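# Move every closet item onto the desk with a mobile arm

## Task

Remove all objects from the closet and set each one on the desk so it rests there by itself, without the gripper or arm holding it in place; the robot must finish upright, neither toppled nor leaning.

## Robot and tools

ROBOT. TidyBot++: a wheeled base 0.54 m long, 0.50 m wide and 0.38 m tall on four driven casters, carrying a single seven-joint arm with a two-finger gripper. The shoulder sits 0.12 m ahead of the base centre and 0.68 m above the floor. Two cameras: base_camera on the chassis front and wrist_camera, which looks along the hand. At the start the arm is folded with the hand aimed down; the hand then reaches up to 0.08 m beyond the base front and the elbow up to 1.15 m high. A loose object may occasionally get a brief shove from outside.

FRAMES. Base frame: origin on the floor below the base centre, x forward, y left, z up. hand_pose is reported in it and marks the point between the finger pads; the hand's own z runs out along the fingers and its y is the line the pads close on. base_odometry is measured in the frame the base had at scene start; heading is positive to the left, from -3.142 to 3.142, and counts wheel slip as travel, so expect drift of centimetres and degrees over many moves. base_tilt is in degrees, positive when leaning forward or right, with a fixed bias near 1 degree.

execute_actions. Argument actions: a list holding one action or none (none just reports state and images). An action may contain:
- base: exactly one relative move from where the base last measured itself: translate_m (metres, forward +, -2 to 2), strafe_m (metres, left +, -2 to 2) or rotate_rad (radians, counter-clockwise from above +, -6.3 to 6.3). These are offsets, not poses.
- joints: absolute targets keyed by name, in radians: joint_1_rad (unbounded, tolerance 0.039; + is clockwise from above, opposite to rotate_rad), joint_2_rad shoulder (-2.249 to 2.249), joint_3_rad (unbounded), joint_4_rad elbow (-2.579 to 2.579), joint_5_rad (unbounded, tolerance 0.056), joint_6_rad wrist (-2.099 to 2.099), joint_7_rad (unbounded; hand down, + is counter-clockwise from above, and at 1.57 the fingers part to left and right), and gripper_pos, a scale from 0 (open, pad gap about 85 mm) to 1 (closed); gap is roughly 85 x (1 - gripper_pos) mm. Unbounded joints go the short way, so turn them in steps below half a revolution. Joints you omit may still be driving toward older targets.
- speeds: optional caps for this action only: translate_m and strafe_m 0.05 to 0.5 m/s, rotate_rad 0.1 to 1.57 rad/s (defaults are the maximum). A base move needing over 8.667 s is refused; no action runs past 15 s.
Argument cameras: list of base_camera, wrist_camera or all; omitted, null or all gives both, [] gives none. Bad keys or values reject the call with no motion.

ARM GEOMETRY. Upper arm 0.42 m, forearm 0.31 m, hand 0.31 m to the hand point. With joint_1_rad 0, joint_3_rad 3.14, joint_5_rad 0 the arm moves in the base's x-z plane; tilt from vertical (forward +) is joint_2 for the upper arm, joint_2 - joint_4 for the forearm, joint_2 - joint_4 - joint_6 for the hand. Forward reach from the shoulder is the sum of length x sin(tilt), height the sum of length x cos(tilt). A downward hand tops out near 0.94 m above the floor, and only close in. Closed fingertips extend 20 mm past the hand point.

RESULTS. pictures lists image order. base_status and joint_status per motion: done; off_target (stopped short, may still push); contact_stop or time_out (target dropped, holding position); not_followed, or a line joint command not followed with a cause, when a self-collision check refused the arm targets (the gripper still moves; no check protects the base). A base reporting done may have stalled short while blocked. Gripper at 1: done means empty, off_target means something is held. on_its_own covers uncommanded motion. motor_effort is percent of maximum, peak in brackets, noisy and biased. Motor temperatures lists each arm joint; MOTOR HOT from 60 °C, OVER-TEMPERATURE FAULT at 75 °C with the arm sagging and joints marked limit_stop_at_motor_heat (resend them). ARM HIT means the arm struck itself or the base hard. A torque fault (joints 1-4 over 104.5 N m, joints 5-7 over 51.3 N m, including held weight) freezes the arm and gripper 10 s and cancels the rest of the call. If a call reports a stop, later calls in the same reply are skipped.

ACCURACY. Friction and load leave the hand a centimetre or more off, more when extended or carrying weight. Correct by sending last command + (wanted - measured) for each joint; never command a loaded joint to its measured angle. Trust images over hand_pose.

OTHER TOOLS. wait: seconds, 0 to 10; nothing new commanded, returns state and images. zoom_image: camera (base_camera or wrist_camera) and region [x0, y0, x1, y1] in pixels of that camera's latest full image, origin top-left, at most 504 x 504. read_manual: section, only licences; moves nothing. finished_scene: scene, the current scene number; ends it irreversibly and reports success.

AVOID. Driving while the arm is snagged high (about 0.8 m up) can tip the robot; pulling sideways on a raised hand can lift wheels; back off or retract to recover a lean. Don't let the base shove blocked things. Holding loads heats motors, so don't linger. Lower objects gently rather than dropping, open the gripper and withdraw before finishing so each item rests unaided on the desk.

Each tool is called as a command line: name --argument value for each argument, lists and objects as JSON in quotes; but a table of rows of numbers goes row by row, as --pt "numbers of a row", without its own name.

## Session

execute_actions --actions '[]'

Scene clock: 0.00 s.
Motor temperatures (°C, as the motors report them): [34 29 26 31 35 38 44]
base_odometry: x=+0.000 y=+0.000 heading=+0.000 (m, m, rad; odometry frame)
base_tilt: forward=-0.1 right=+0.7 (deg)
base_status: not commanded
joint_positions: joint_1_rad=+0.022 joint_2_rad=-0.364 joint_3_rad=+3.183 joint_4_rad=-2.487 joint_5_rad=+0.043 joint_6_rad=-0.905 joint_7_rad=+1.597 gripper_pos=+0.000
joint_status: not commanded
motor_effort: joint_1_rad=+0 joint_2_rad=+0 joint_3_rad=+1 joint_4_rad=+9 joint_5_rad=-1 joint_6_rad=-1 joint_7_rad=+0 (%)
hand_pose: x=+0.2719 y=-0.0172 z=+0.6010 quat_wxyz=(+0.013, +0.998, -0.005, +0.056) (m; base frame)
pictures: base_camera, wrist_camera
Images, in order (width x height): base_camera 644x364, wrist_camera 644x476.

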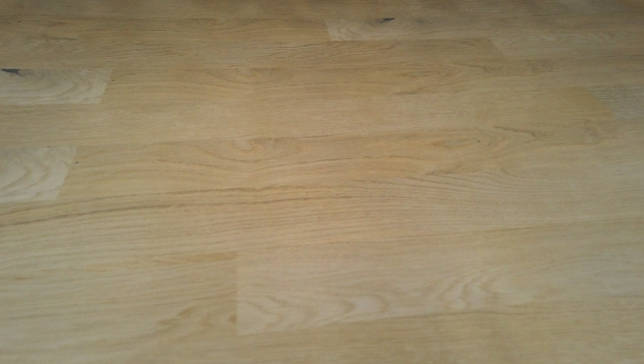

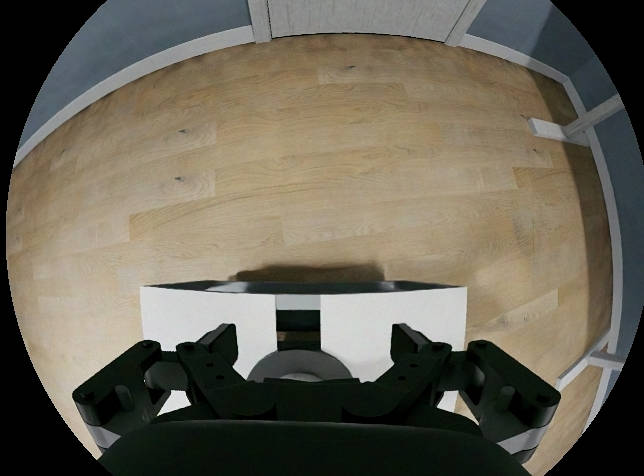

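execute_actions --actions '[{"joints":{"joint_6_rad":0.4}}]' --cameras '["wrist_camera"]'

execute_actions --actions '[{"base":{"rotate_rad":3.14}}]' --cameras '["wrist_camera"]'

Scene clock: 5.33 s.
Motor temperatures (°C, as the motors report them): [34 29 26 31 35 38 44]
base_odometry: x=+0.000 y=+0.000 heading=+0.000 (m, m, rad; odometry frame)
base_tilt: forward=-0.1 right=+0.7 (deg)
base_status: not commanded
joint_positions: joint_1_rad=+0.022 joint_2_rad=-0.364 joint_3_rad=+3.183 joint_4_rad=-2.487 joint_5_rad=+0.043 joint_6_rad=+0.381 joint_7_rad=+1.597 gripper_pos=+0.000
joint_status: all done
motor_effort: joint_1_rad=+1(1) joint_2_rad=-6(7) joint_3_rad=+1(1) joint_4_rad=+17(17) joint_5_rad=-1(1) joint_6_rad=+9(9) joint_7_rad=+0(1) (%)
hand_pose: x=+0.5434 y=-0.0221 z=+0.8573 quat_wxyz=(+0.029, +0.765, +0.002, +0.643) (m; base frame)
pictures: wrist_camera
Images, in order (width x height): wrist_camera 644x476.

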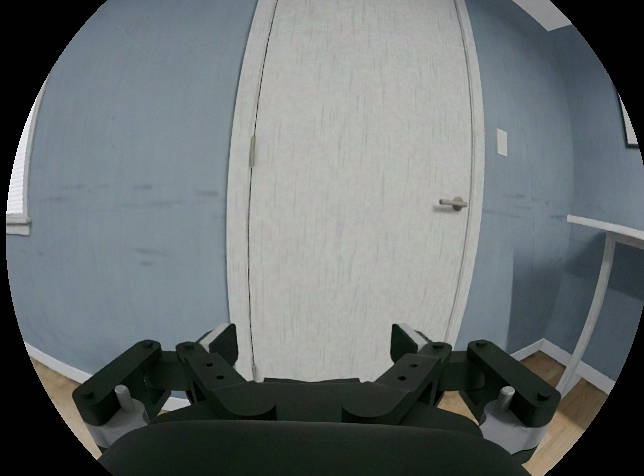

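Scene clock: 8.63 s.
Motor temperatures (°C, as the motors report them): [34 29 26 31 35 38 44]
base_odometry: x=+0.000 y=+0.000 heading=+3.140 (m, m, rad; odometry frame)
base_tilt: forward=-0.1 right=+0.7 (deg)
base_status: done
joint_positions: joint_1_rad=+0.022 joint_2_rad=-0.364 joint_3_rad=+3.183 joint_4_rad=-2.487 joint_5_rad=+0.043 joint_6_rad=+0.381 joint_7_rad=+1.597 gripper_pos=+0.000
joint_status: not commanded
motor_effort: joint_1_rad=+0(1) joint_2_rad=-7(8) joint_3_rad=+1(2) joint_4_rad=+17(17) joint_5_rad=-1(1) joint_6_rad=+9(9) joint_7_rad=+0(0) (%)
hand_pose: x=+0.5434 y=-0.0221 z=+0.8573 quat_wxyz=(+0.029, +0.765, +0.002, +0.643) (m; base frame)
pictures: wrist_camera
Images, in order (width x height): wrist_camera 644x476.

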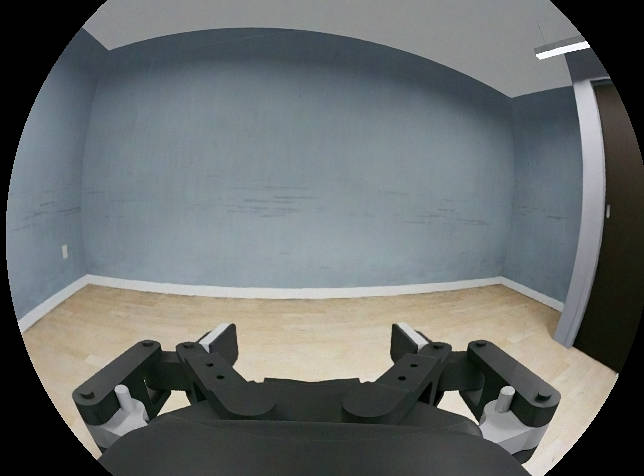

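execute_actions --actions '[{"base":{"rotate_rad":-1.57}}]'

Scene clock: 12.93 s.
Motor temperatures (°C, as the motors report them): [34 29 26 31 35 38 44]
base_odometry: x=+0.000 y=+0.000 heading=+1.570 (m, m, rad; odometry frame)
base_tilt: forward=-0.1 right=+0.7 (deg)
base_status: done
joint_positions: joint_1_rad=+0.022 joint_2_rad=-0.364 joint_3_rad=+3.183 joint_4_rad=-2.487 joint_5_rad=+0.043 joint_6_rad=+0.381 joint_7_rad=+1.597 gripper_pos=+0.000
joint_status: not commanded
motor_effort: joint_1_rad=+0(1) joint_2_rad=-6(7) joint_3_rad=+0(1) joint_4_rad=+17(17) joint_5_rad=-1(2) joint_6_rad=+9(9) joint_7_rad=+1(0) (%)
hand_pose: x=+0.5434 y=-0.0218 z=+0.8573 quat_wxyz=(+0.029, +0.765, +0.003, +0.643) (m; base frame)
pictures: base_camera, wrist_camera
Images, in order (width x height): base_camera 644x364, wrist_camera 644x476.

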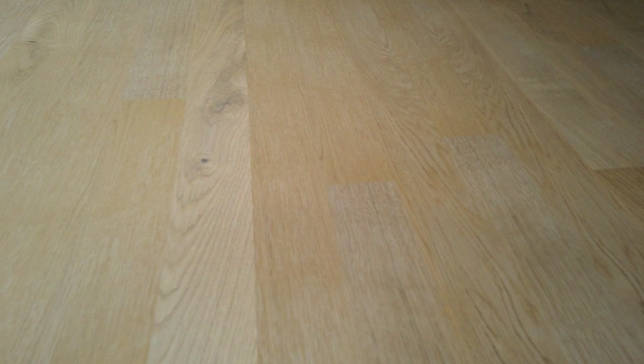

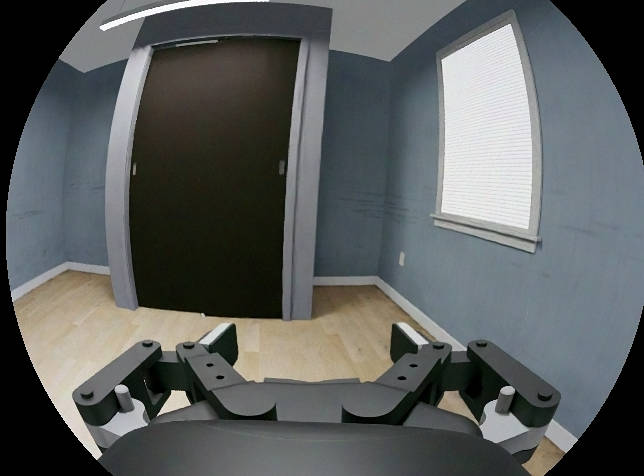

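execute_actions --actions '[{"base":{"translate_m":0.8}}]'

execute_actions --actions '[{"base":{"strafe_m":0.6}}]'

Scene clock: 24.03 s.
Motor temperatures (°C, as the motors report them): [34 29 26 31 35 38 44]
base_odometry: x=+0.001 y=+0.800 heading=+1.570 (m, m, rad; odometry frame)
base_tilt: forward=-0.1 right=+0.7 (deg)
base_status: done
joint_positions: joint_1_rad=+0.022 joint_2_rad=-0.364 joint_3_rad=+3.183 joint_4_rad=-2.487 joint_5_rad=+0.043 joint_6_rad=+0.381 joint_7_rad=+1.597 gripper_pos=+0.000
joint_status: not commanded
motor_effort: joint_1_rad=+0(0) joint_2_rad=-6(10) joint_3_rad=+1(1) joint_4_rad=+17(18) joint_5_rad=-1(1) joint_6_rad=+9(9) joint_7_rad=+0(0) (%)
hand_pose: x=+0.5434 y=-0.0218 z=+0.8573 quat_wxyz=(+0.029, +0.765, +0.003, +0.643) (m; base frame)
pictures: base_camera, wrist_camera
Images, in order (width x height): base_camera 644x364, wrist_camera 644x476.

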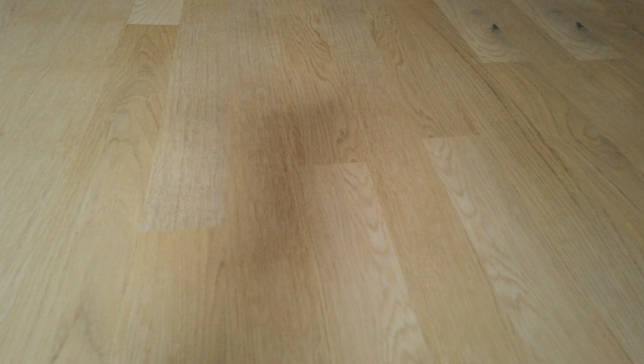

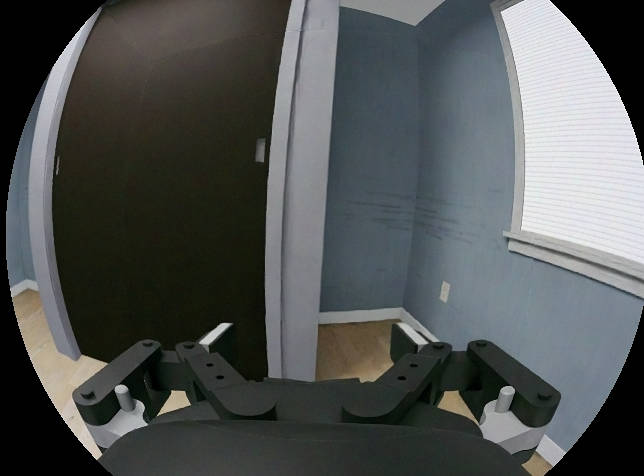

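Scene clock: 26.60 s.
Motor temperatures (°C, as the motors report them): [34 29 26 31 35 38 44]
base_odometry: x=-0.599 y=+0.801 heading=+1.570 (m, m, rad; odometry frame)
base_tilt: forward=-0.1 right=+0.7 (deg)
base_status: done
joint_positions: joint_1_rad=+0.022 joint_2_rad=-0.364 joint_3_rad=+3.183 joint_4_rad=-2.487 joint_5_rad=+0.043 joint_6_rad=+0.381 joint_7_rad=+1.597 gripper_pos=+0.000
joint_status: not commanded
motor_effort: joint_1_rad=+0(1) joint_2_rad=-7(7) joint_3_rad=+1(2) joint_4_rad=+17(17) joint_5_rad=-1(2) joint_6_rad=+9(9) joint_7_rad=+1(0) (%)
hand_pose: x=+0.5434 y=-0.0218 z=+0.8573 quat_wxyz=(+0.029, +0.765, +0.003, +0.643) (m; base frame)
pictures: base_camera, wrist_camera
Images, in order (width x height): base_camera 644x364, wrist_camera 644x476.

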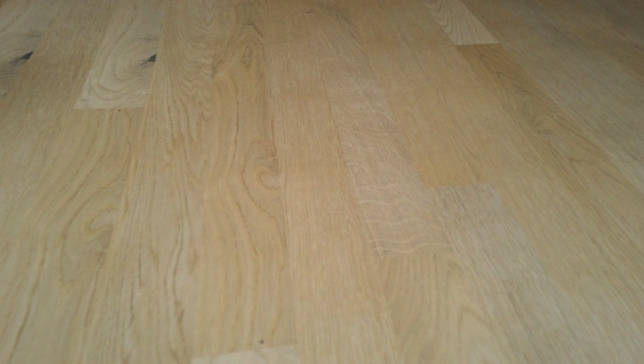

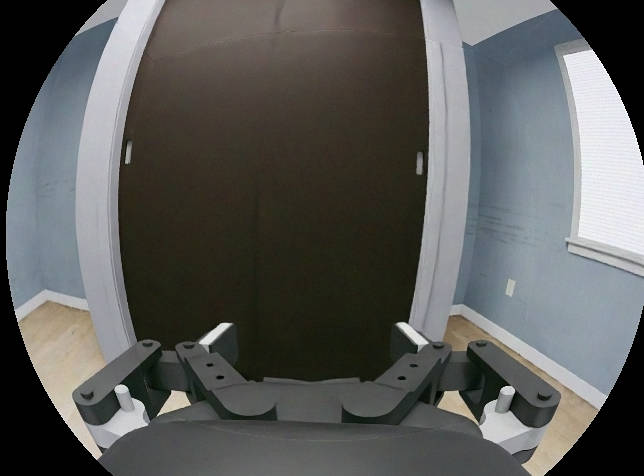

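execute_actions --actions '[{"base":{"rotate_rad":0.12},"joints":{"gripper_pos":1}}]'

zoom_image --camera "wrist_camera" --region '[340,80,540,240]'

Scene clock: 34.97 s.
Motor temperatures (°C, as the motors report them): [34 29 26 31 35 38 44]
base_odometry: x=-0.599 y=+0.801 heading=+1.690 (m, m, rad; odometry frame)
base_tilt: forward=-0.1 right=+0.6 (deg)
base_status: done
joint_positions: joint_1_rad=+0.022 joint_2_rad=-0.364 joint_3_rad=+3.182 joint_4_rad=-2.487 joint_5_rad=+0.043 joint_6_rad=+0.381 joint_7_rad=+1.597 gripper_pos=+0.999
joint_status: all done
motor_effort: joint_1_rad=+1(1) joint_2_rad=-6(8) joint_3_rad=+1(1) joint_4_rad=+17(17) joint_5_rad=-1(1) joint_6_rad=+9(9) joint_7_rad=+0(0) (%)
hand_pose: x=+0.5434 y=-0.0217 z=+0.8573 quat_wxyz=(+0.029, +0.765, +0.003, +0.643) (m; base frame)
pictures: base_camera, wrist_camera
Images, in order (width x height): base_camera 644x364, wrist_camera 644x476.

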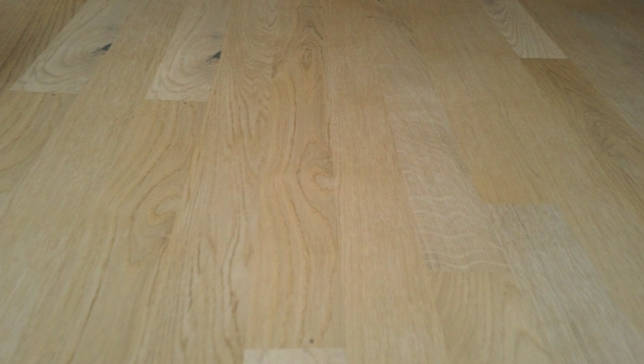

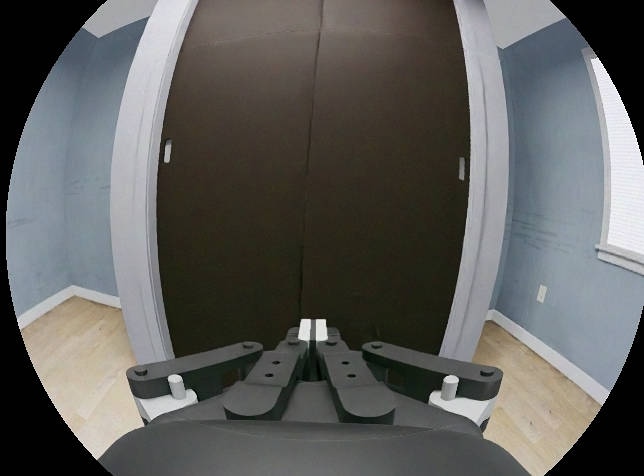

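Region (340, 80, 540, 240) of wrist_camera's 644x476 image, scaled by 2.520; it fills the top 403 rows of this view, and the rest is white.

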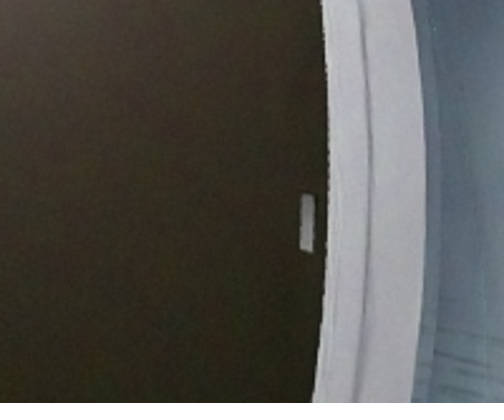

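execute_actions --actions '[{"base":{"strafe_m":-0.55},"joints":{"joint_1_rad":0,"joint_2_rad":0,"joint_3_rad":3.14,"joint_4_rad":-1.8,"joint_5_rad":0,"joint_6_rad":0.23,"joint_7_rad":1.57}}]' --cameras '["wrist_camera"]'

Scene clock: 43.90 s.
Motor temperatures (°C, as the motors report them): [34 29 26 31 35 38 44]
base_odometry: x=-0.053 y=+0.867 heading=+1.690 (m, m, rad; odometry frame)
base_tilt: forward=+0.0 right=+0.7 (deg)
base_status: done
joint_positions: joint_1_rad=+0.016 joint_2_rad=-0.024 joint_3_rad=+3.155 joint_4_rad=-1.817 joint_5_rad=+0.029 joint_6_rad=+0.271 joint_7_rad=+1.597 gripper_pos=+0.999
joint_status: all done
motor_effort: joint_1_rad=+1(1) joint_2_rad=-22(23) joint_3_rad=+0(2) joint_4_rad=+19(19) joint_5_rad=-1(1) joint_6_rad=+9(9) joint_7_rad=+1(0) (%)
hand_pose: x=+0.7266 y=-0.0145 z=+1.0479 quat_wxyz=(+0.028, +0.690, +0.011, +0.723) (m; base frame)
pictures: wrist_camera
Images, in order (width x height): wrist_camera 644x476.

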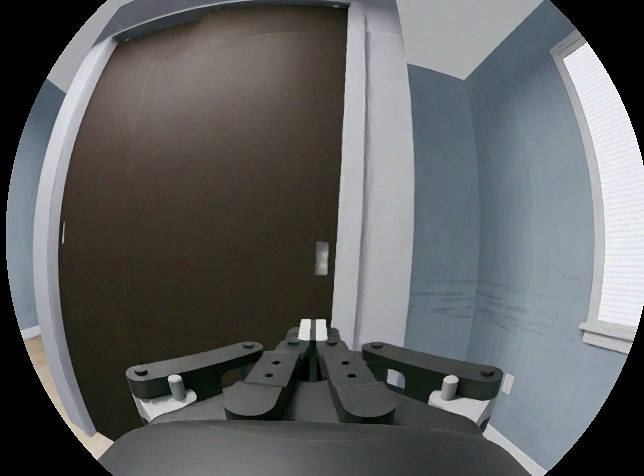

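execute_actions --actions '[{"base":{"translate_m":0.25}}]' --cameras '["wrist_camera"]'

Scene clock: 50.23 s.
Motor temperatures (°C, as the motors report them): [34 29 26 31 35 38 44]
base_odometry: x=-0.082 y=+1.115 heading=+1.690 (m, m, rad; odometry frame)
base_tilt: forward=+0.0 right=+0.7 (deg)
base_status: done
joint_positions: joint_1_rad=+0.016 joint_2_rad=-0.010 joint_3_rad=+3.155 joint_4_rad=-1.815 joint_5_rad=+0.029 joint_6_rad=+0.268 joint_7_rad=+1.597 gripper_pos=+0.999
joint_status: not commanded
motor_effort: joint_1_rad=+0(0) joint_2_rad=-22(25) joint_3_rad=+1(1) joint_4_rad=+19(20) joint_5_rad=-1(1) joint_6_rad=+9(9) joint_7_rad=+0(0) (%)
hand_pose: x=+0.7316 y=-0.0144 z=+1.0404 quat_wxyz=(+0.027, +0.695, +0.011, +0.719) (m; base frame)
pictures: wrist_camera
Images, in order (width x height): wrist_camera 644x476.

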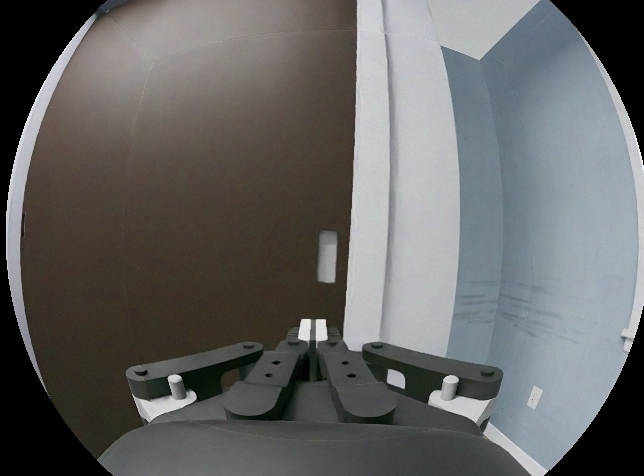

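execute_actions --actions '[{"base":{"strafe_m":-0.02},"joints":{"joint_4_rad":-1.65,"joint_6_rad":0.05}}]' --cameras '[]'

execute_actions --actions '[{"base":{"translate_m":0.17}}]' --cameras '["wrist_camera"]'

Scene clock: 62.30 s.
Motor temperatures (°C, as the motors report them): [34 29 26 31 35 38 44]
base_odometry: x=-0.063 y=+1.118 heading=+1.690 (m, m, rad; odometry frame)
base_tilt: forward=-0.1 right=+0.7 (deg)
base_status: done
joint_positions: joint_1_rad=+0.012 joint_2_rad=-0.010 joint_3_rad=+3.150 joint_4_rad=-1.663 joint_5_rad=+0.029 joint_6_rad=+0.091 joint_7_rad=+1.597 gripper_pos=+0.999
joint_status: all done
motor_effort: joint_1_rad=-1(2) joint_2_rad=-23(25) joint_3_rad=+0(2) joint_4_rad=+19(19) joint_5_rad=-1(2) joint_6_rad=+9(10) joint_7_rad=+0(0) (%)
hand_pose: x=+0.7393 y=-0.0107 z=+1.0794 quat_wxyz=(+0.026, +0.704, +0.013, +0.710) (m; base frame)
pictures: none
No camera images: the call's "cameras" was empty. Leave "cameras" out to get every camera's image.

Scene clock: 63.83 s.
Motor temperatures (°C, as the motors report them): [34 29 26 31 35 38 44]
base_odometry: x=-0.083 y=+1.287 heading=+1.690 (m, m, rad; odometry frame)
base_tilt: forward=+0.0 right=+0.7 (deg)
base_status: done
joint_positions: joint_1_rad=+0.012 joint_2_rad=-0.004 joint_3_rad=+3.150 joint_4_rad=-1.663 joint_5_rad=+0.029 joint_6_rad=+0.088 joint_7_rad=+1.597 gripper_pos=+0.999
joint_status: not commanded
motor_effort: joint_1_rad=+0(0) joint_2_rad=-23(27) joint_3_rad=+0(1) joint_4_rad=+19(20) joint_5_rad=-1(1) joint_6_rad=+9(10) joint_7_rad=+0(0) (%)
hand_pose: x=+0.7419 y=-0.0108 z=+1.0747 quat_wxyz=(+0.026, +0.707, +0.013, +0.706) (m; base frame)
pictures: wrist_camera
Images, in order (width x height): wrist_camera 644x476.

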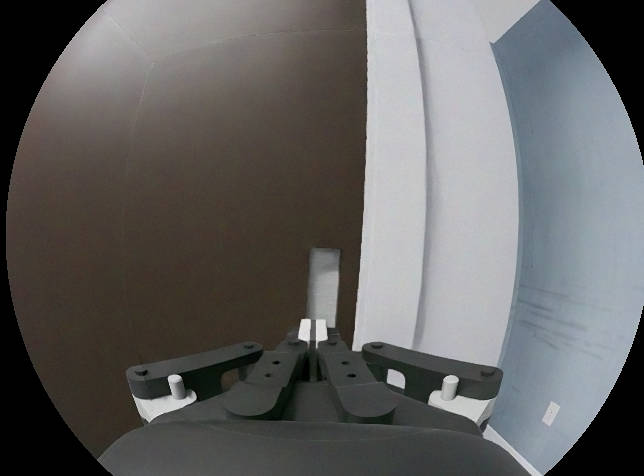

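execute_actions --actions '[{"base":{"strafe_m":-0.01}}]' --cameras '[]'

execute_actions --actions '[{"base":{"translate_m":0.06},"speeds":{"translate_m":0.05}}]' --cameras '["wrist_camera"]'

Scene clock: 71.93 s.
Motor temperatures (°C, as the motors report them): [34 29 26 31 35 38 44]
base_odometry: x=-0.073 y=+1.288 heading=+1.690 (m, m, rad; odometry frame)
base_tilt: forward=-0.1 right=+0.7 (deg)
base_status: done
joint_positions: joint_1_rad=+0.011 joint_2_rad=-0.004 joint_3_rad=+3.149 joint_4_rad=-1.663 joint_5_rad=+0.029 joint_6_rad=+0.088 joint_7_rad=+1.597 gripper_pos=+0.999
joint_status: not commanded
motor_effort: joint_1_rad=+1(2) joint_2_rad=-23(25) joint_3_rad=+1(2) joint_4_rad=+19(20) joint_5_rad=-1(1) joint_6_rad=+9(9) joint_7_rad=+0(0) (%)
hand_pose: x=+0.7419 y=-0.0089 z=+1.0747 quat_wxyz=(+0.025, +0.707, +0.014, +0.707) (m; base frame)
pictures: none
No camera images: the call's "cameras" was empty. Leave "cameras" out to get every camera's image.

Scene clock: 73.60 s.
Motor temperatures (°C, as the motors report them): [34 29 26 31 35 38 44]
base_odometry: x=-0.080 y=+1.348 heading=+1.690 (m, m, rad; odometry frame)
base_tilt: forward=-0.1 right=+0.6 (deg)
base_status: done
joint_positions: joint_1_rad=+0.011 joint_2_rad=-0.004 joint_3_rad=+3.149 joint_4_rad=-1.663 joint_5_rad=+0.029 joint_6_rad=+0.087 joint_7_rad=+1.597 gripper_pos=+0.999
joint_status: not commanded
motor_effort: joint_1_rad=+0(3) joint_2_rad=-24(27) joint_3_rad=+1(2) joint_4_rad=+19(20) joint_5_rad=-1(1) joint_6_rad=+9(9) joint_7_rad=+0(0) (%)
hand_pose: x=+0.7420 y=-0.0089 z=+1.0746 quat_wxyz=(+0.025, +0.707, +0.014, +0.706) (m; base frame)
pictures: wrist_camera
Images, in order (width x height): wrist_camera 644x476.

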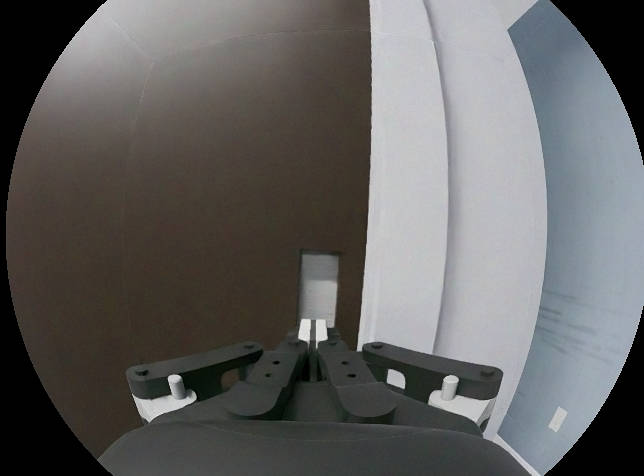

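execute_actions --actions '[{"base":{"strafe_m":-0.005}}]' --cameras '[]'

execute_actions --actions '[{"base":{"translate_m":0.03},"speeds":{"translate_m":0.05}}]' --cameras '["wrist_camera"]'

Scene clock: 78.60 s.
Motor temperatures (°C, as the motors report them): [34 29 26 32 35 38 44]
base_odometry: x=-0.075 y=+1.349 heading=+1.690 (m, m, rad; odometry frame)
base_tilt: forward=-0.1 right=+0.7 (deg)
base_status: done
joint_positions: joint_1_rad=+0.010 joint_2_rad=-0.004 joint_3_rad=+3.148 joint_4_rad=-1.663 joint_5_rad=+0.029 joint_6_rad=+0.087 joint_7_rad=+1.597 gripper_pos=+0.999
joint_status: not commanded
motor_effort: joint_1_rad=-1(3) joint_2_rad=-23(24) joint_3_rad=+0(3) joint_4_rad=+19(20) joint_5_rad=-1(1) joint_6_rad=+9(9) joint_7_rad=+0(1) (%)
hand_pose: x=+0.7420 y=-0.0077 z=+1.0746 quat_wxyz=(+0.024, +0.707, +0.015, +0.706) (m; base frame)
pictures: none
No camera images: the call's "cameras" was empty. Leave "cameras" out to get every camera's image.

Scene clock: 79.67 s.
Motor temperatures (°C, as the motors report them): [34 29 26 32 35 38 44]
base_odometry: x=-0.078 y=+1.379 heading=+1.690 (m, m, rad; odometry frame)
base_tilt: forward=-0.1 right=+0.7 (deg)
base_status: done
joint_positions: joint_1_rad=+0.010 joint_2_rad=-0.003 joint_3_rad=+3.148 joint_4_rad=-1.663 joint_5_rad=+0.029 joint_6_rad=+0.087 joint_7_rad=+1.597 gripper_pos=+0.999
joint_status: not commanded
motor_effort: joint_1_rad=+0(1) joint_2_rad=-23(27) joint_3_rad=+0(1) joint_4_rad=+19(20) joint_5_rad=-1(1) joint_6_rad=+9(9) joint_7_rad=+1(0) (%)
hand_pose: x=+0.7421 y=-0.0077 z=+1.0744 quat_wxyz=(+0.024, +0.707, +0.015, +0.706) (m; base frame)
pictures: wrist_camera
Images, in order (width x height): wrist_camera 644x476.

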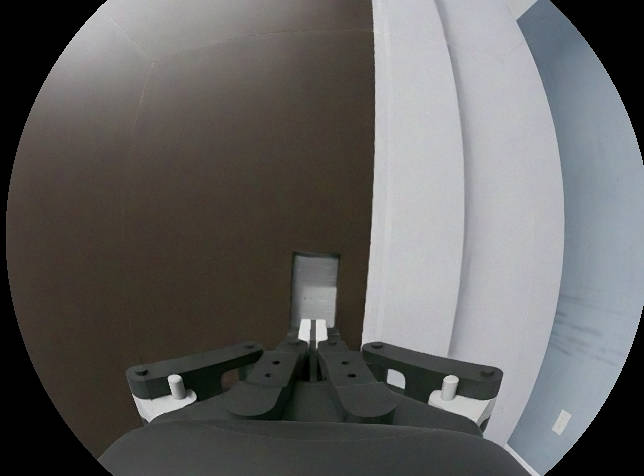

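execute_actions --actions '[{"base":{"translate_m":0.025},"speeds":{"translate_m":0.05}}]' --cameras '["wrist_camera"]'

Scene clock: 86.37 s.
Motor temperatures (°C, as the motors report them): [34 29 26 32 35 38 44]
base_odometry: x=-0.081 y=+1.404 heading=+1.690 (m, m, rad; odometry frame)
base_tilt: forward=-0.1 right=+0.6 (deg)
base_status: done
joint_positions: joint_1_rad=+0.010 joint_2_rad=-0.003 joint_3_rad=+3.148 joint_4_rad=-1.663 joint_5_rad=+0.029 joint_6_rad=+0.087 joint_7_rad=+1.597 gripper_pos=+0.999
joint_status: not commanded
motor_effort: joint_1_rad=+0(0) joint_2_rad=-23(27) joint_3_rad=+0(0) joint_4_rad=+19(20) joint_5_rad=-1(1) joint_6_rad=+9(9) joint_7_rad=+0(1) (%)
hand_pose: x=+0.7422 y=-0.0077 z=+1.0742 quat_wxyz=(+0.024, +0.708, +0.015, +0.706) (m; base frame)
pictures: wrist_camera
Images, in order (width x height): wrist_camera 644x476.

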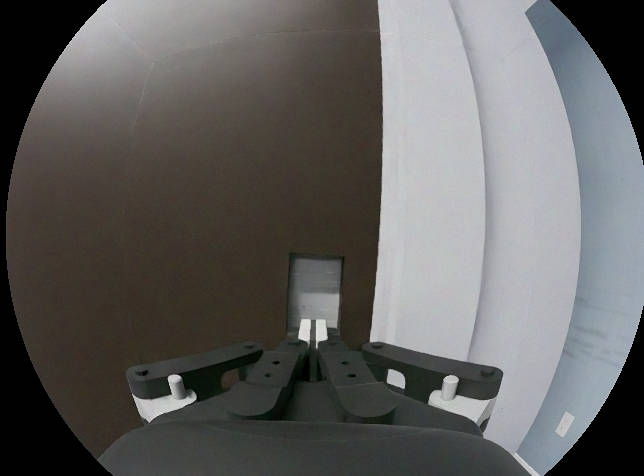

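Looks inside. Try sliding.

execute_actions --actions '[{"base":{"strafe_m":0.1},"speeds":{"strafe_m":0.07}}]' --cameras '["wrist_camera"]'

Scene clock: 91.77 s.
Motor temperatures (°C, as the motors report them): [34 29 26 32 35 38 44]
base_odometry: x=-0.181 y=+1.392 heading=+1.690 (m, m, rad; odometry frame)
base_tilt: forward=-0.1 right=+0.7 (deg)
base_status: done
joint_positions: joint_1_rad=+0.009 joint_2_rad=-0.003 joint_3_rad=+3.147 joint_4_rad=-1.663 joint_5_rad=+0.029 joint_6_rad=+0.087 joint_7_rad=+1.597 gripper_pos=+0.999
joint_status: not commanded
motor_effort: joint_1_rad=-1(2) joint_2_rad=-23(24) joint_3_rad=+0(2) joint_4_rad=+19(19) joint_5_rad=-1(1) joint_6_rad=+9(9) joint_7_rad=+0(1) (%)
hand_pose: x=+0.7422 y=-0.0065 z=+1.0742 quat_wxyz=(+0.023, +0.708, +0.015, +0.706) (m; base frame)
pictures: wrist_camera
Images, in order (width x height): wrist_camera 644x476.

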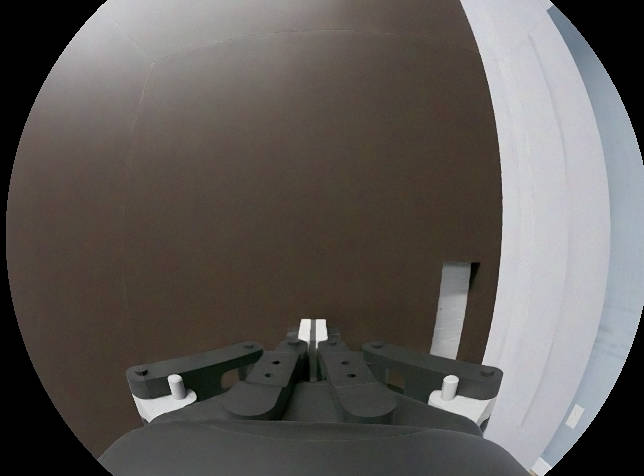

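Not yet in.

execute_actions --actions '[{"base":{"strafe_m":-0.1},"speeds":{"strafe_m":0.1}}]' --cameras '[]'

execute_actions --actions '[{"base":{"translate_m":0.025},"speeds":{"translate_m":0.05}}]' --cameras '["wrist_camera"]'

execute_actions --actions '[{"base":{"strafe_m":0.1},"speeds":{"strafe_m":0.07}}]' --cameras '["wrist_camera"]'

Scene clock: 97.77 s.
Motor temperatures (°C, as the motors report them): [34 29 26 32 35 38 44]
base_odometry: x=-0.081 y=+1.404 heading=+1.690 (m, m, rad; odometry frame)
base_tilt: forward=-0.1 right=+0.7 (deg)
base_status: done
joint_positions: joint_1_rad=+0.007 joint_2_rad=-0.003 joint_3_rad=+3.145 joint_4_rad=-1.663 joint_5_rad=+0.029 joint_6_rad=+0.087 joint_7_rad=+1.597 gripper_pos=+0.999
joint_status: not commanded
motor_effort: joint_1_rad=+1(3) joint_2_rad=-23(25) joint_3_rad=+1(3) joint_4_rad=+19(20) joint_5_rad=-1(1) joint_6_rad=+9(10) joint_7_rad=-1(0) (%)
hand_pose: x=+0.7422 y=-0.0042 z=+1.0741 quat_wxyz=(+0.022, +0.708, +0.017, +0.706) (m; base frame)
pictures: none
No camera images: the call's "cameras" was empty. Leave "cameras" out to get every camera's image.

Scene clock: 98.80 s.
Motor temperatures (°C, as the motors report them): [34 29 26 32 35 38 44]
base_odometry: x=-0.084 y=+1.429 heading=+1.690 (m, m, rad; odometry frame)
base_tilt: forward=-0.1 right=+0.7 (deg)
base_status: done
joint_positions: joint_1_rad=+0.007 joint_2_rad=-0.010 joint_3_rad=+3.145 joint_4_rad=-1.662 joint_5_rad=+0.029 joint_6_rad=+0.081 joint_7_rad=+1.597 gripper_pos=+0.999
joint_status: not commanded
motor_effort: joint_1_rad=+0(2) joint_2_rad=-22(26) joint_3_rad=+1(2) joint_4_rad=+19(24) joint_5_rad=-1(1) joint_6_rad=+9(12) joint_7_rad=+0(0) (%)
hand_pose: x=+0.7396 y=-0.0042 z=+1.0770 quat_wxyz=(+0.022, +0.707, +0.017, +0.707) (m; base frame)
pictures: wrist_camera
Images, in order (width x height): wrist_camera 644x476.

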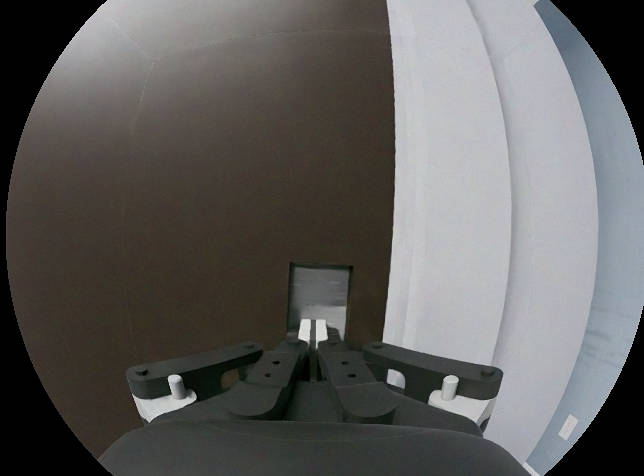

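Scene clock: 100.73 s.
Motor temperatures (°C, as the motors report them): [34 29 26 32 35 38 44]
base_odometry: x=-0.184 y=+1.417 heading=+1.690 (m, m, rad; odometry frame)
base_tilt: forward=-0.1 right=+0.7 (deg)
base_status: done
joint_positions: joint_1_rad=+0.009 joint_2_rad=-0.014 joint_3_rad=+3.147 joint_4_rad=-1.662 joint_5_rad=+0.028 joint_6_rad=+0.071 joint_7_rad=+1.597 gripper_pos=+0.999
joint_status: not commanded
motor_effort: joint_1_rad=+0(6) joint_2_rad=-15(24) joint_3_rad=+0(5) joint_4_rad=+23(23) joint_5_rad=-1(1) joint_6_rad=+12(12) joint_7_rad=+0(0) (%)
hand_pose: x=+0.7377 y=-0.0072 z=+1.0768 quat_wxyz=(+0.023, +0.709, +0.015, +0.705) (m; base frame)
pictures: wrist_camera
Images, in order (width x height): wrist_camera 644x476.

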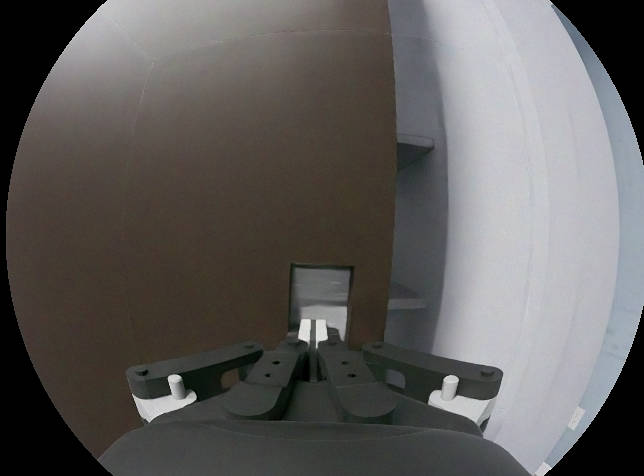

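execute_actions --actions '[{"base":{"translate_m":-0.008}}]' --cameras '[]'

execute_actions --actions '[{"base":{"strafe_m":0.25},"speeds":{"strafe_m":0.1}}]' --cameras '["wrist_camera"]'

Scene clock: 107.50 s.
Motor temperatures (°C, as the motors report them): [34 29 26 32 35 38 44]
base_odometry: x=-0.183 y=+1.409 heading=+1.690 (m, m, rad; odometry frame)
base_tilt: forward=-0.1 right=+0.7 (deg)
base_status: done
joint_positions: joint_1_rad=+0.009 joint_2_rad=-0.004 joint_3_rad=+3.147 joint_4_rad=-1.655 joint_5_rad=+0.028 joint_6_rad=+0.071 joint_7_rad=+1.597 gripper_pos=+0.999
joint_status: not commanded
motor_effort: joint_1_rad=+1(1) joint_2_rad=-23(28) joint_3_rad=+1(1) joint_4_rad=+19(22) joint_5_rad=-1(1) joint_6_rad=+9(12) joint_7_rad=+0(0) (%)
hand_pose: x=+0.7420 y=-0.0072 z=+1.0746 quat_wxyz=(+0.023, +0.710, +0.015, +0.703) (m; base frame)
pictures: none
No camera images: the call's "cameras" was empty. Leave "cameras" out to get every camera's image.

Scene clock: 110.57 s.
Motor temperatures (°C, as the motors report them): [34 29 26 32 35 38 44]
base_odometry: x=-0.431 y=+1.379 heading=+1.690 (m, m, rad; odometry frame)
base_tilt: forward=-0.1 right=+0.6 (deg)
base_status: done
joint_positions: joint_1_rad=+0.010 joint_2_rad=-0.015 joint_3_rad=+3.147 joint_4_rad=-1.660 joint_5_rad=+0.027 joint_6_rad=+0.060 joint_7_rad=+1.597 gripper_pos=+0.999
joint_status: not commanded
motor_effort: joint_1_rad=-1(7) joint_2_rad=-15(26) joint_3_rad=+0(5) joint_4_rad=+25(25) joint_5_rad=-1(1) joint_6_rad=+14(14) joint_7_rad=+1(1) (%)
hand_pose: x=+0.7375 y=-0.0079 z=+1.0746 quat_wxyz=(+0.024, +0.712, +0.014, +0.702) (m; base frame)
pictures: wrist_camera
Images, in order (width x height): wrist_camera 644x476.

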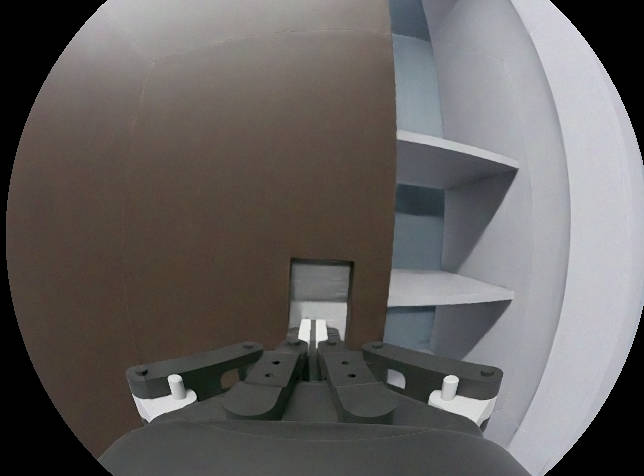

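execute_actions --actions '[{"base":{"translate_m":-0.01}}]' --cameras '[]'

execute_actions --actions '[{"base":{"strafe_m":0.2},"speeds":{"strafe_m":0.1}}]' --cameras '["wrist_camera"]'

Scene clock: 115.97 s.
Motor temperatures (°C, as the motors report them): [34 29 26 32 35 38 44]
base_odometry: x=-0.430 y=+1.369 heading=+1.690 (m, m, rad; odometry frame)
base_tilt: forward=-0.1 right=+0.6 (deg)
base_status: done
joint_positions: joint_1_rad=+0.010 joint_2_rad=-0.003 joint_3_rad=+3.147 joint_4_rad=-1.649 joint_5_rad=+0.027 joint_6_rad=+0.060 joint_7_rad=+1.597 gripper_pos=+0.999
joint_status: not commanded
motor_effort: joint_1_rad=-1(1) joint_2_rad=-23(26) joint_3_rad=+0(0) joint_4_rad=+19(24) joint_5_rad=-1(1) joint_6_rad=+9(13) joint_7_rad=+0(0) (%)
hand_pose: x=+0.7424 y=-0.0080 z=+1.0743 quat_wxyz=(+0.024, +0.712, +0.014, +0.701) (m; base frame)
pictures: none
No camera images: the call's "cameras" was empty. Leave "cameras" out to get every camera's image.

Scene clock: 118.50 s.
Motor temperatures (°C, as the motors report them): [34 29 26 32 35 38 44]
base_odometry: x=-0.629 y=+1.345 heading=+1.690 (m, m, rad; odometry frame)
base_tilt: forward=-0.1 right=+0.7 (deg)
base_status: done
joint_positions: joint_1_rad=+0.028 joint_2_rad=-0.006 joint_3_rad=+3.167 joint_4_rad=-1.652 joint_5_rad=+0.027 joint_6_rad=+0.060 joint_7_rad=+1.597 gripper_pos=+0.999
joint_status: not commanded
motor_effort: joint_1_rad=-6(10) joint_2_rad=-18(25) joint_3_rad=-5(8) joint_4_rad=+19(23) joint_5_rad=-1(1) joint_6_rad=+9(12) joint_7_rad=+1(1) (%)
hand_pose: x=+0.7408 y=-0.0314 z=+1.0741 quat_wxyz=(+0.037, +0.713, +0.000, +0.701) (m; base frame)
pictures: wrist_camera
Images, in order (width x height): wrist_camera 644x476.

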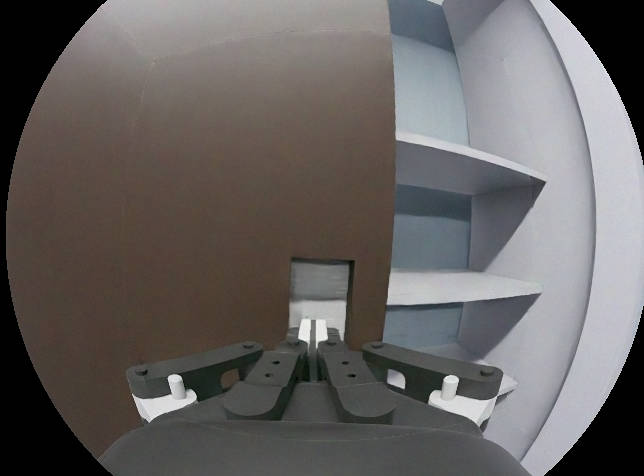

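Door reached its stop. Back away and look.

execute_actions --actions '[{"base":{"strafe_m":-0.03}}]' --cameras '[]'

execute_actions --actions '[{"base":{"translate_m":-0.3}}]' --cameras '[]'

execute_actions --actions '[{"base":{"strafe_m":-0.32}}]'

Scene clock: 124.10 s.
Motor temperatures (°C, as the motors report them): [34 29 26 32 35 38 44]
base_odometry: x=-0.599 y=+1.349 heading=+1.690 (m, m, rad; odometry frame)
base_tilt: forward=-0.1 right=+0.7 (deg)
base_status: done
joint_positions: joint_1_rad=+0.006 joint_2_rad=-0.006 joint_3_rad=+3.144 joint_4_rad=-1.653 joint_5_rad=+0.027 joint_6_rad=+0.060 joint_7_rad=+1.597 gripper_pos=+0.999
joint_status: not commanded
motor_effort: joint_1_rad=+0(7) joint_2_rad=-19(19) joint_3_rad=+0(5) joint_4_rad=+20(22) joint_5_rad=-1(1) joint_6_rad=+9(11) joint_7_rad=+0(0) (%)
hand_pose: x=+0.7410 y=-0.0032 z=+1.0742 quat_wxyz=(+0.021, +0.712, +0.017, +0.701) (m; base frame)
pictures: none
No camera images: the call's "cameras" was empty. Leave "cameras" out to get every camera's image.

Scene clock: 126.00 s.
Motor temperatures (°C, as the motors report them): [34 29 26 32 35 38 44]
base_odometry: x=-0.564 y=+1.051 heading=+1.690 (m, m, rad; odometry frame)
base_tilt: forward=-0.1 right=+0.6 (deg)
base_status: done
joint_positions: joint_1_rad=+0.006 joint_2_rad=-0.003 joint_3_rad=+3.144 joint_4_rad=-1.653 joint_5_rad=+0.027 joint_6_rad=+0.060 joint_7_rad=+1.597 gripper_pos=+0.999
joint_status: not commanded
motor_effort: joint_1_rad=+1(1) joint_2_rad=-21(26) joint_3_rad=+0(1) joint_4_rad=+19(20) joint_5_rad=-1(1) joint_6_rad=+9(10) joint_7_rad=+0(0) (%)
hand_pose: x=+0.7423 y=-0.0032 z=+1.0721 quat_wxyz=(+0.021, +0.713, +0.017, +0.700) (m; base frame)
pictures: none
No camera images: the call's "cameras" was empty. Leave "cameras" out to get every camera's image.

Scene clock: 127.97 s.
Motor temperatures (°C, as the motors report them): [34 29 26 32 35 38 44]
base_odometry: x=-0.246 y=+1.088 heading=+1.689 (m, m, rad; odometry frame)
base_tilt: forward=-0.1 right=+0.6 (deg)
base_status: done
joint_positions: joint_1_rad=+0.006 joint_2_rad=-0.003 joint_3_rad=+3.144 joint_4_rad=-1.653 joint_5_rad=+0.027 joint_6_rad=+0.060 joint_7_rad=+1.597 gripper_pos=+0.999
joint_status: not commanded
motor_effort: joint_1_rad=-1(3) joint_2_rad=-23(24) joint_3_rad=+0(2) joint_4_rad=+19(20) joint_5_rad=-1(1) joint_6_rad=+9(9) joint_7_rad=+0(0) (%)
hand_pose: x=+0.7423 y=-0.0036 z=+1.0721 quat_wxyz=(+0.021, +0.713, +0.016, +0.700) (m; base frame)
pictures: base_camera, wrist_camera
Images, in order (width x height): base_camera 644x364, wrist_camera 644x476.

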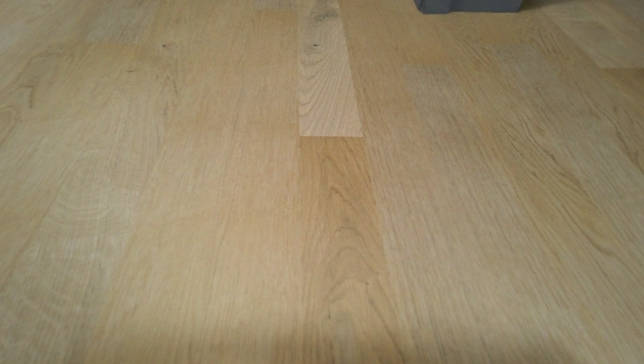

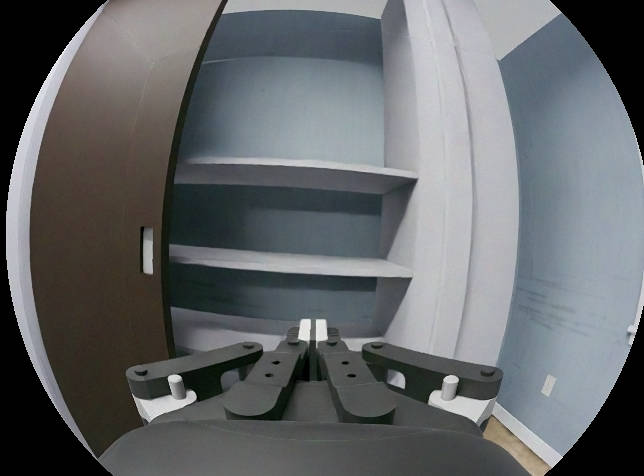

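Tilt down to see lower shelves.

execute_actions --actions '[{"joints":{"joint_6_rad":-0.6}}]' --cameras '["wrist_camera"]'

Scene clock: 132.17 s.
Motor temperatures (°C, as the motors report them): [34 29 26 32 35 38 44]
base_odometry: x=-0.246 y=+1.088 heading=+1.689 (m, m, rad; odometry frame)
base_tilt: forward=+0.0 right=+0.7 (deg)
base_status: not commanded
joint_positions: joint_1_rad=+0.006 joint_2_rad=-0.003 joint_3_rad=+3.144 joint_4_rad=-1.651 joint_5_rad=+0.027 joint_6_rad=-0.581 joint_7_rad=+1.597 gripper_pos=+0.999
joint_status: all done
motor_effort: joint_1_rad=+0(0) joint_2_rad=-22(24) joint_3_rad=+0(1) joint_4_rad=+18(20) joint_5_rad=-1(1) joint_6_rad=+7(9) joint_7_rad=+1(0) (%)
hand_pose: x=+0.6773 y=-0.0081 z=+0.8879 quat_wxyz=(+0.019, +0.898, +0.015, +0.440) (m; base frame)
pictures: wrist_camera
Images, in order (width x height): wrist_camera 644x476.

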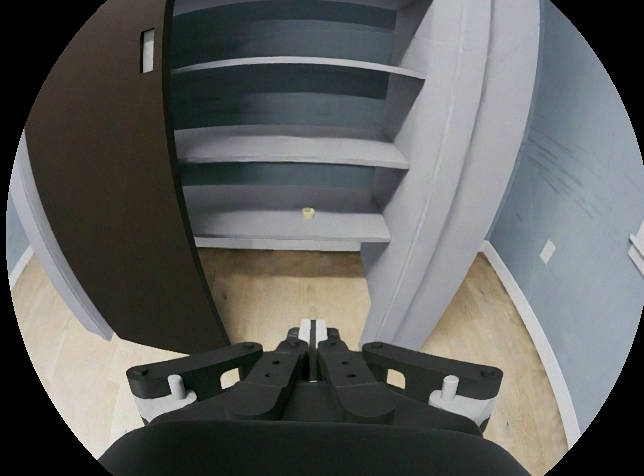

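execute_actions --actions '[{"base":{"translate_m":0.55},"joints":{"joint_2_rad":0.85,"joint_4_rad":-1.84,"joint_6_rad":0.5,"gripper_pos":0}}]'

Scene clock: 153.80 s.
Motor temperatures (°C, as the motors report them): [34 29 26 32 35 38 45]
base_odometry: x=-0.310 y=+1.635 heading=+1.689 (m, m, rad; odometry frame)
base_tilt: forward=+0.0 right=+0.6 (deg)
base_status: done
joint_positions: joint_1_rad=+0.006 joint_2_rad=+0.833 joint_3_rad=+3.144 joint_4_rad=-1.821 joint_5_rad=+0.027 joint_6_rad=+0.463 joint_7_rad=+1.597 gripper_pos=+0.000
joint_status: all done
motor_effort: joint_1_rad=+0(0) joint_2_rad=-42(46) joint_3_rad=-1(0) joint_4_rad=+10(19) joint_5_rad=-1(1) joint_6_rad=+7(8) joint_7_rad=+0(0) (%)
hand_pose: x=+0.8306 y=-0.0009 z=+0.5056 quat_wxyz=(+0.009, +0.889, +0.022, +0.457) (m; base frame)
pictures: base_camera, wrist_camera
Images, in order (width x height): base_camera 644x364, wrist_camera 644x476.

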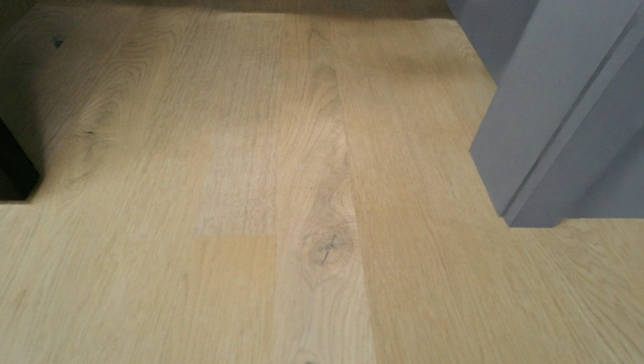

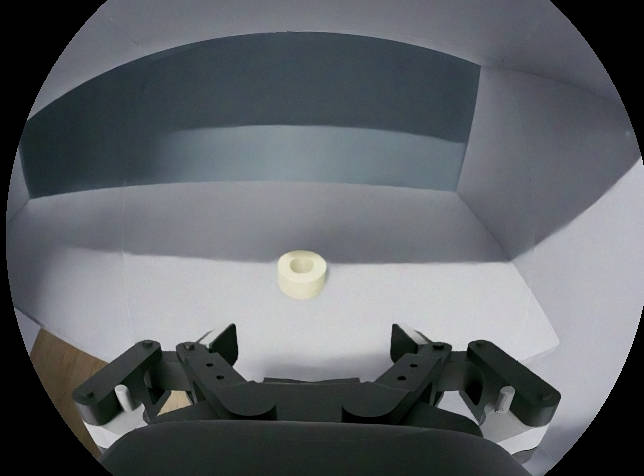

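execute_actions --actions '[{"base":{"translate_m":0.09},"joints":{"joint_2_rad":0.91}}]' --cameras '["wrist_camera"]'

Scene clock: 159.63 s.
Motor temperatures (°C, as the motors report them): [34 30 26 32 35 38 45]
base_odometry: x=-0.321 y=+1.724 heading=+1.689 (m, m, rad; odometry frame)
base_tilt: forward=+0.0 right=+0.6 (deg)
base_status: done
joint_positions: joint_1_rad=+0.006 joint_2_rad=+0.895 joint_3_rad=+3.144 joint_4_rad=-1.826 joint_5_rad=+0.027 joint_6_rad=+0.463 joint_7_rad=+1.597 gripper_pos=+0.000
joint_status: all done
motor_effort: joint_1_rad=+0(1) joint_2_rad=-41(44) joint_3_rad=+0(1) joint_4_rad=+9(11) joint_5_rad=-1(1) joint_6_rad=+7(8) joint_7_rad=+1(1) (%)
hand_pose: x=+0.8165 y=-0.0008 z=+0.4608 quat_wxyz=(+0.008, +0.904, +0.022, +0.428) (m; base frame)
pictures: wrist_camera
Images, in order (width x height): wrist_camera 644x476.

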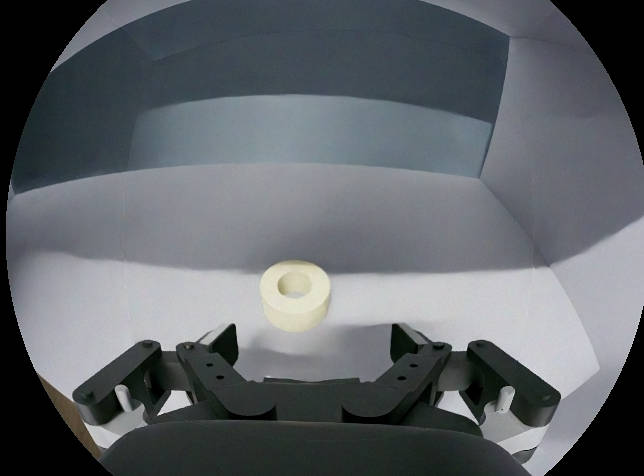

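execute_actions --actions '[{"base":{"strafe_m":0.017}}]' --cameras '[]'

execute_actions --actions '[{"base":{"translate_m":0.055},"joints":{"joint_2_rad":0.965,"joint_6_rad":0.55}}]' --cameras '["wrist_camera"]'

Scene clock: 166.00 s.
Motor temperatures (°C, as the motors report them): [34 30 26 32 35 38 45]
base_odometry: x=-0.338 y=+1.723 heading=+1.689 (m, m, rad; odometry frame)
base_tilt: forward=-0.1 right=+0.6 (deg)
base_status: done
joint_positions: joint_1_rad=-0.001 joint_2_rad=+0.895 joint_3_rad=+3.144 joint_4_rad=-1.826 joint_5_rad=+0.027 joint_6_rad=+0.463 joint_7_rad=+1.597 gripper_pos=+0.000
joint_status: not commanded
motor_effort: joint_1_rad=+0(3) joint_2_rad=-42(43) joint_3_rad=+0(2) joint_4_rad=+9(9) joint_5_rad=-1(1) joint_6_rad=+7(7) joint_7_rad=+0(0) (%)
hand_pose: x=+0.8165 y=+0.0041 z=+0.4608 quat_wxyz=(+0.006, +0.904, +0.025, +0.428) (m; base frame)
pictures: none
No camera images: the call's "cameras" was empty. Leave "cameras" out to get every camera's image.

Scene clock: 167.00 s.
Motor temperatures (°C, as the motors report them): [34 30 26 32 35 38 45]
base_odometry: x=-0.344 y=+1.777 heading=+1.689 (m, m, rad; odometry frame)
base_tilt: forward=+0.0 right=+0.7 (deg)
base_status: done
joint_positions: joint_1_rad=-0.001 joint_2_rad=+0.948 joint_3_rad=+3.144 joint_4_rad=-1.827 joint_5_rad=+0.027 joint_6_rad=+0.512 joint_7_rad=+1.597 gripper_pos=+0.000
joint_status: all done
motor_effort: joint_1_rad=+0(1) joint_2_rad=-43(44) joint_3_rad=+0(1) joint_4_rad=+8(10) joint_5_rad=-1(1) joint_6_rad=+7(8) joint_7_rad=+0(0) (%)
hand_pose: x=+0.8132 y=+0.0045 z=+0.4354 quat_wxyz=(+0.006, +0.905, +0.025, +0.426) (m; base frame)
pictures: wrist_camera
Images, in order (width x height): wrist_camera 644x476.

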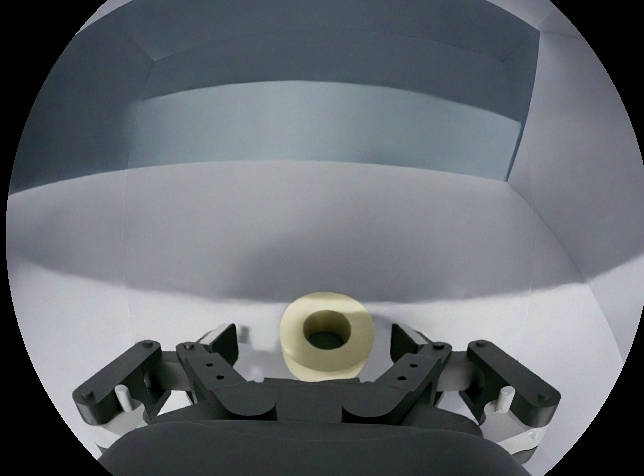

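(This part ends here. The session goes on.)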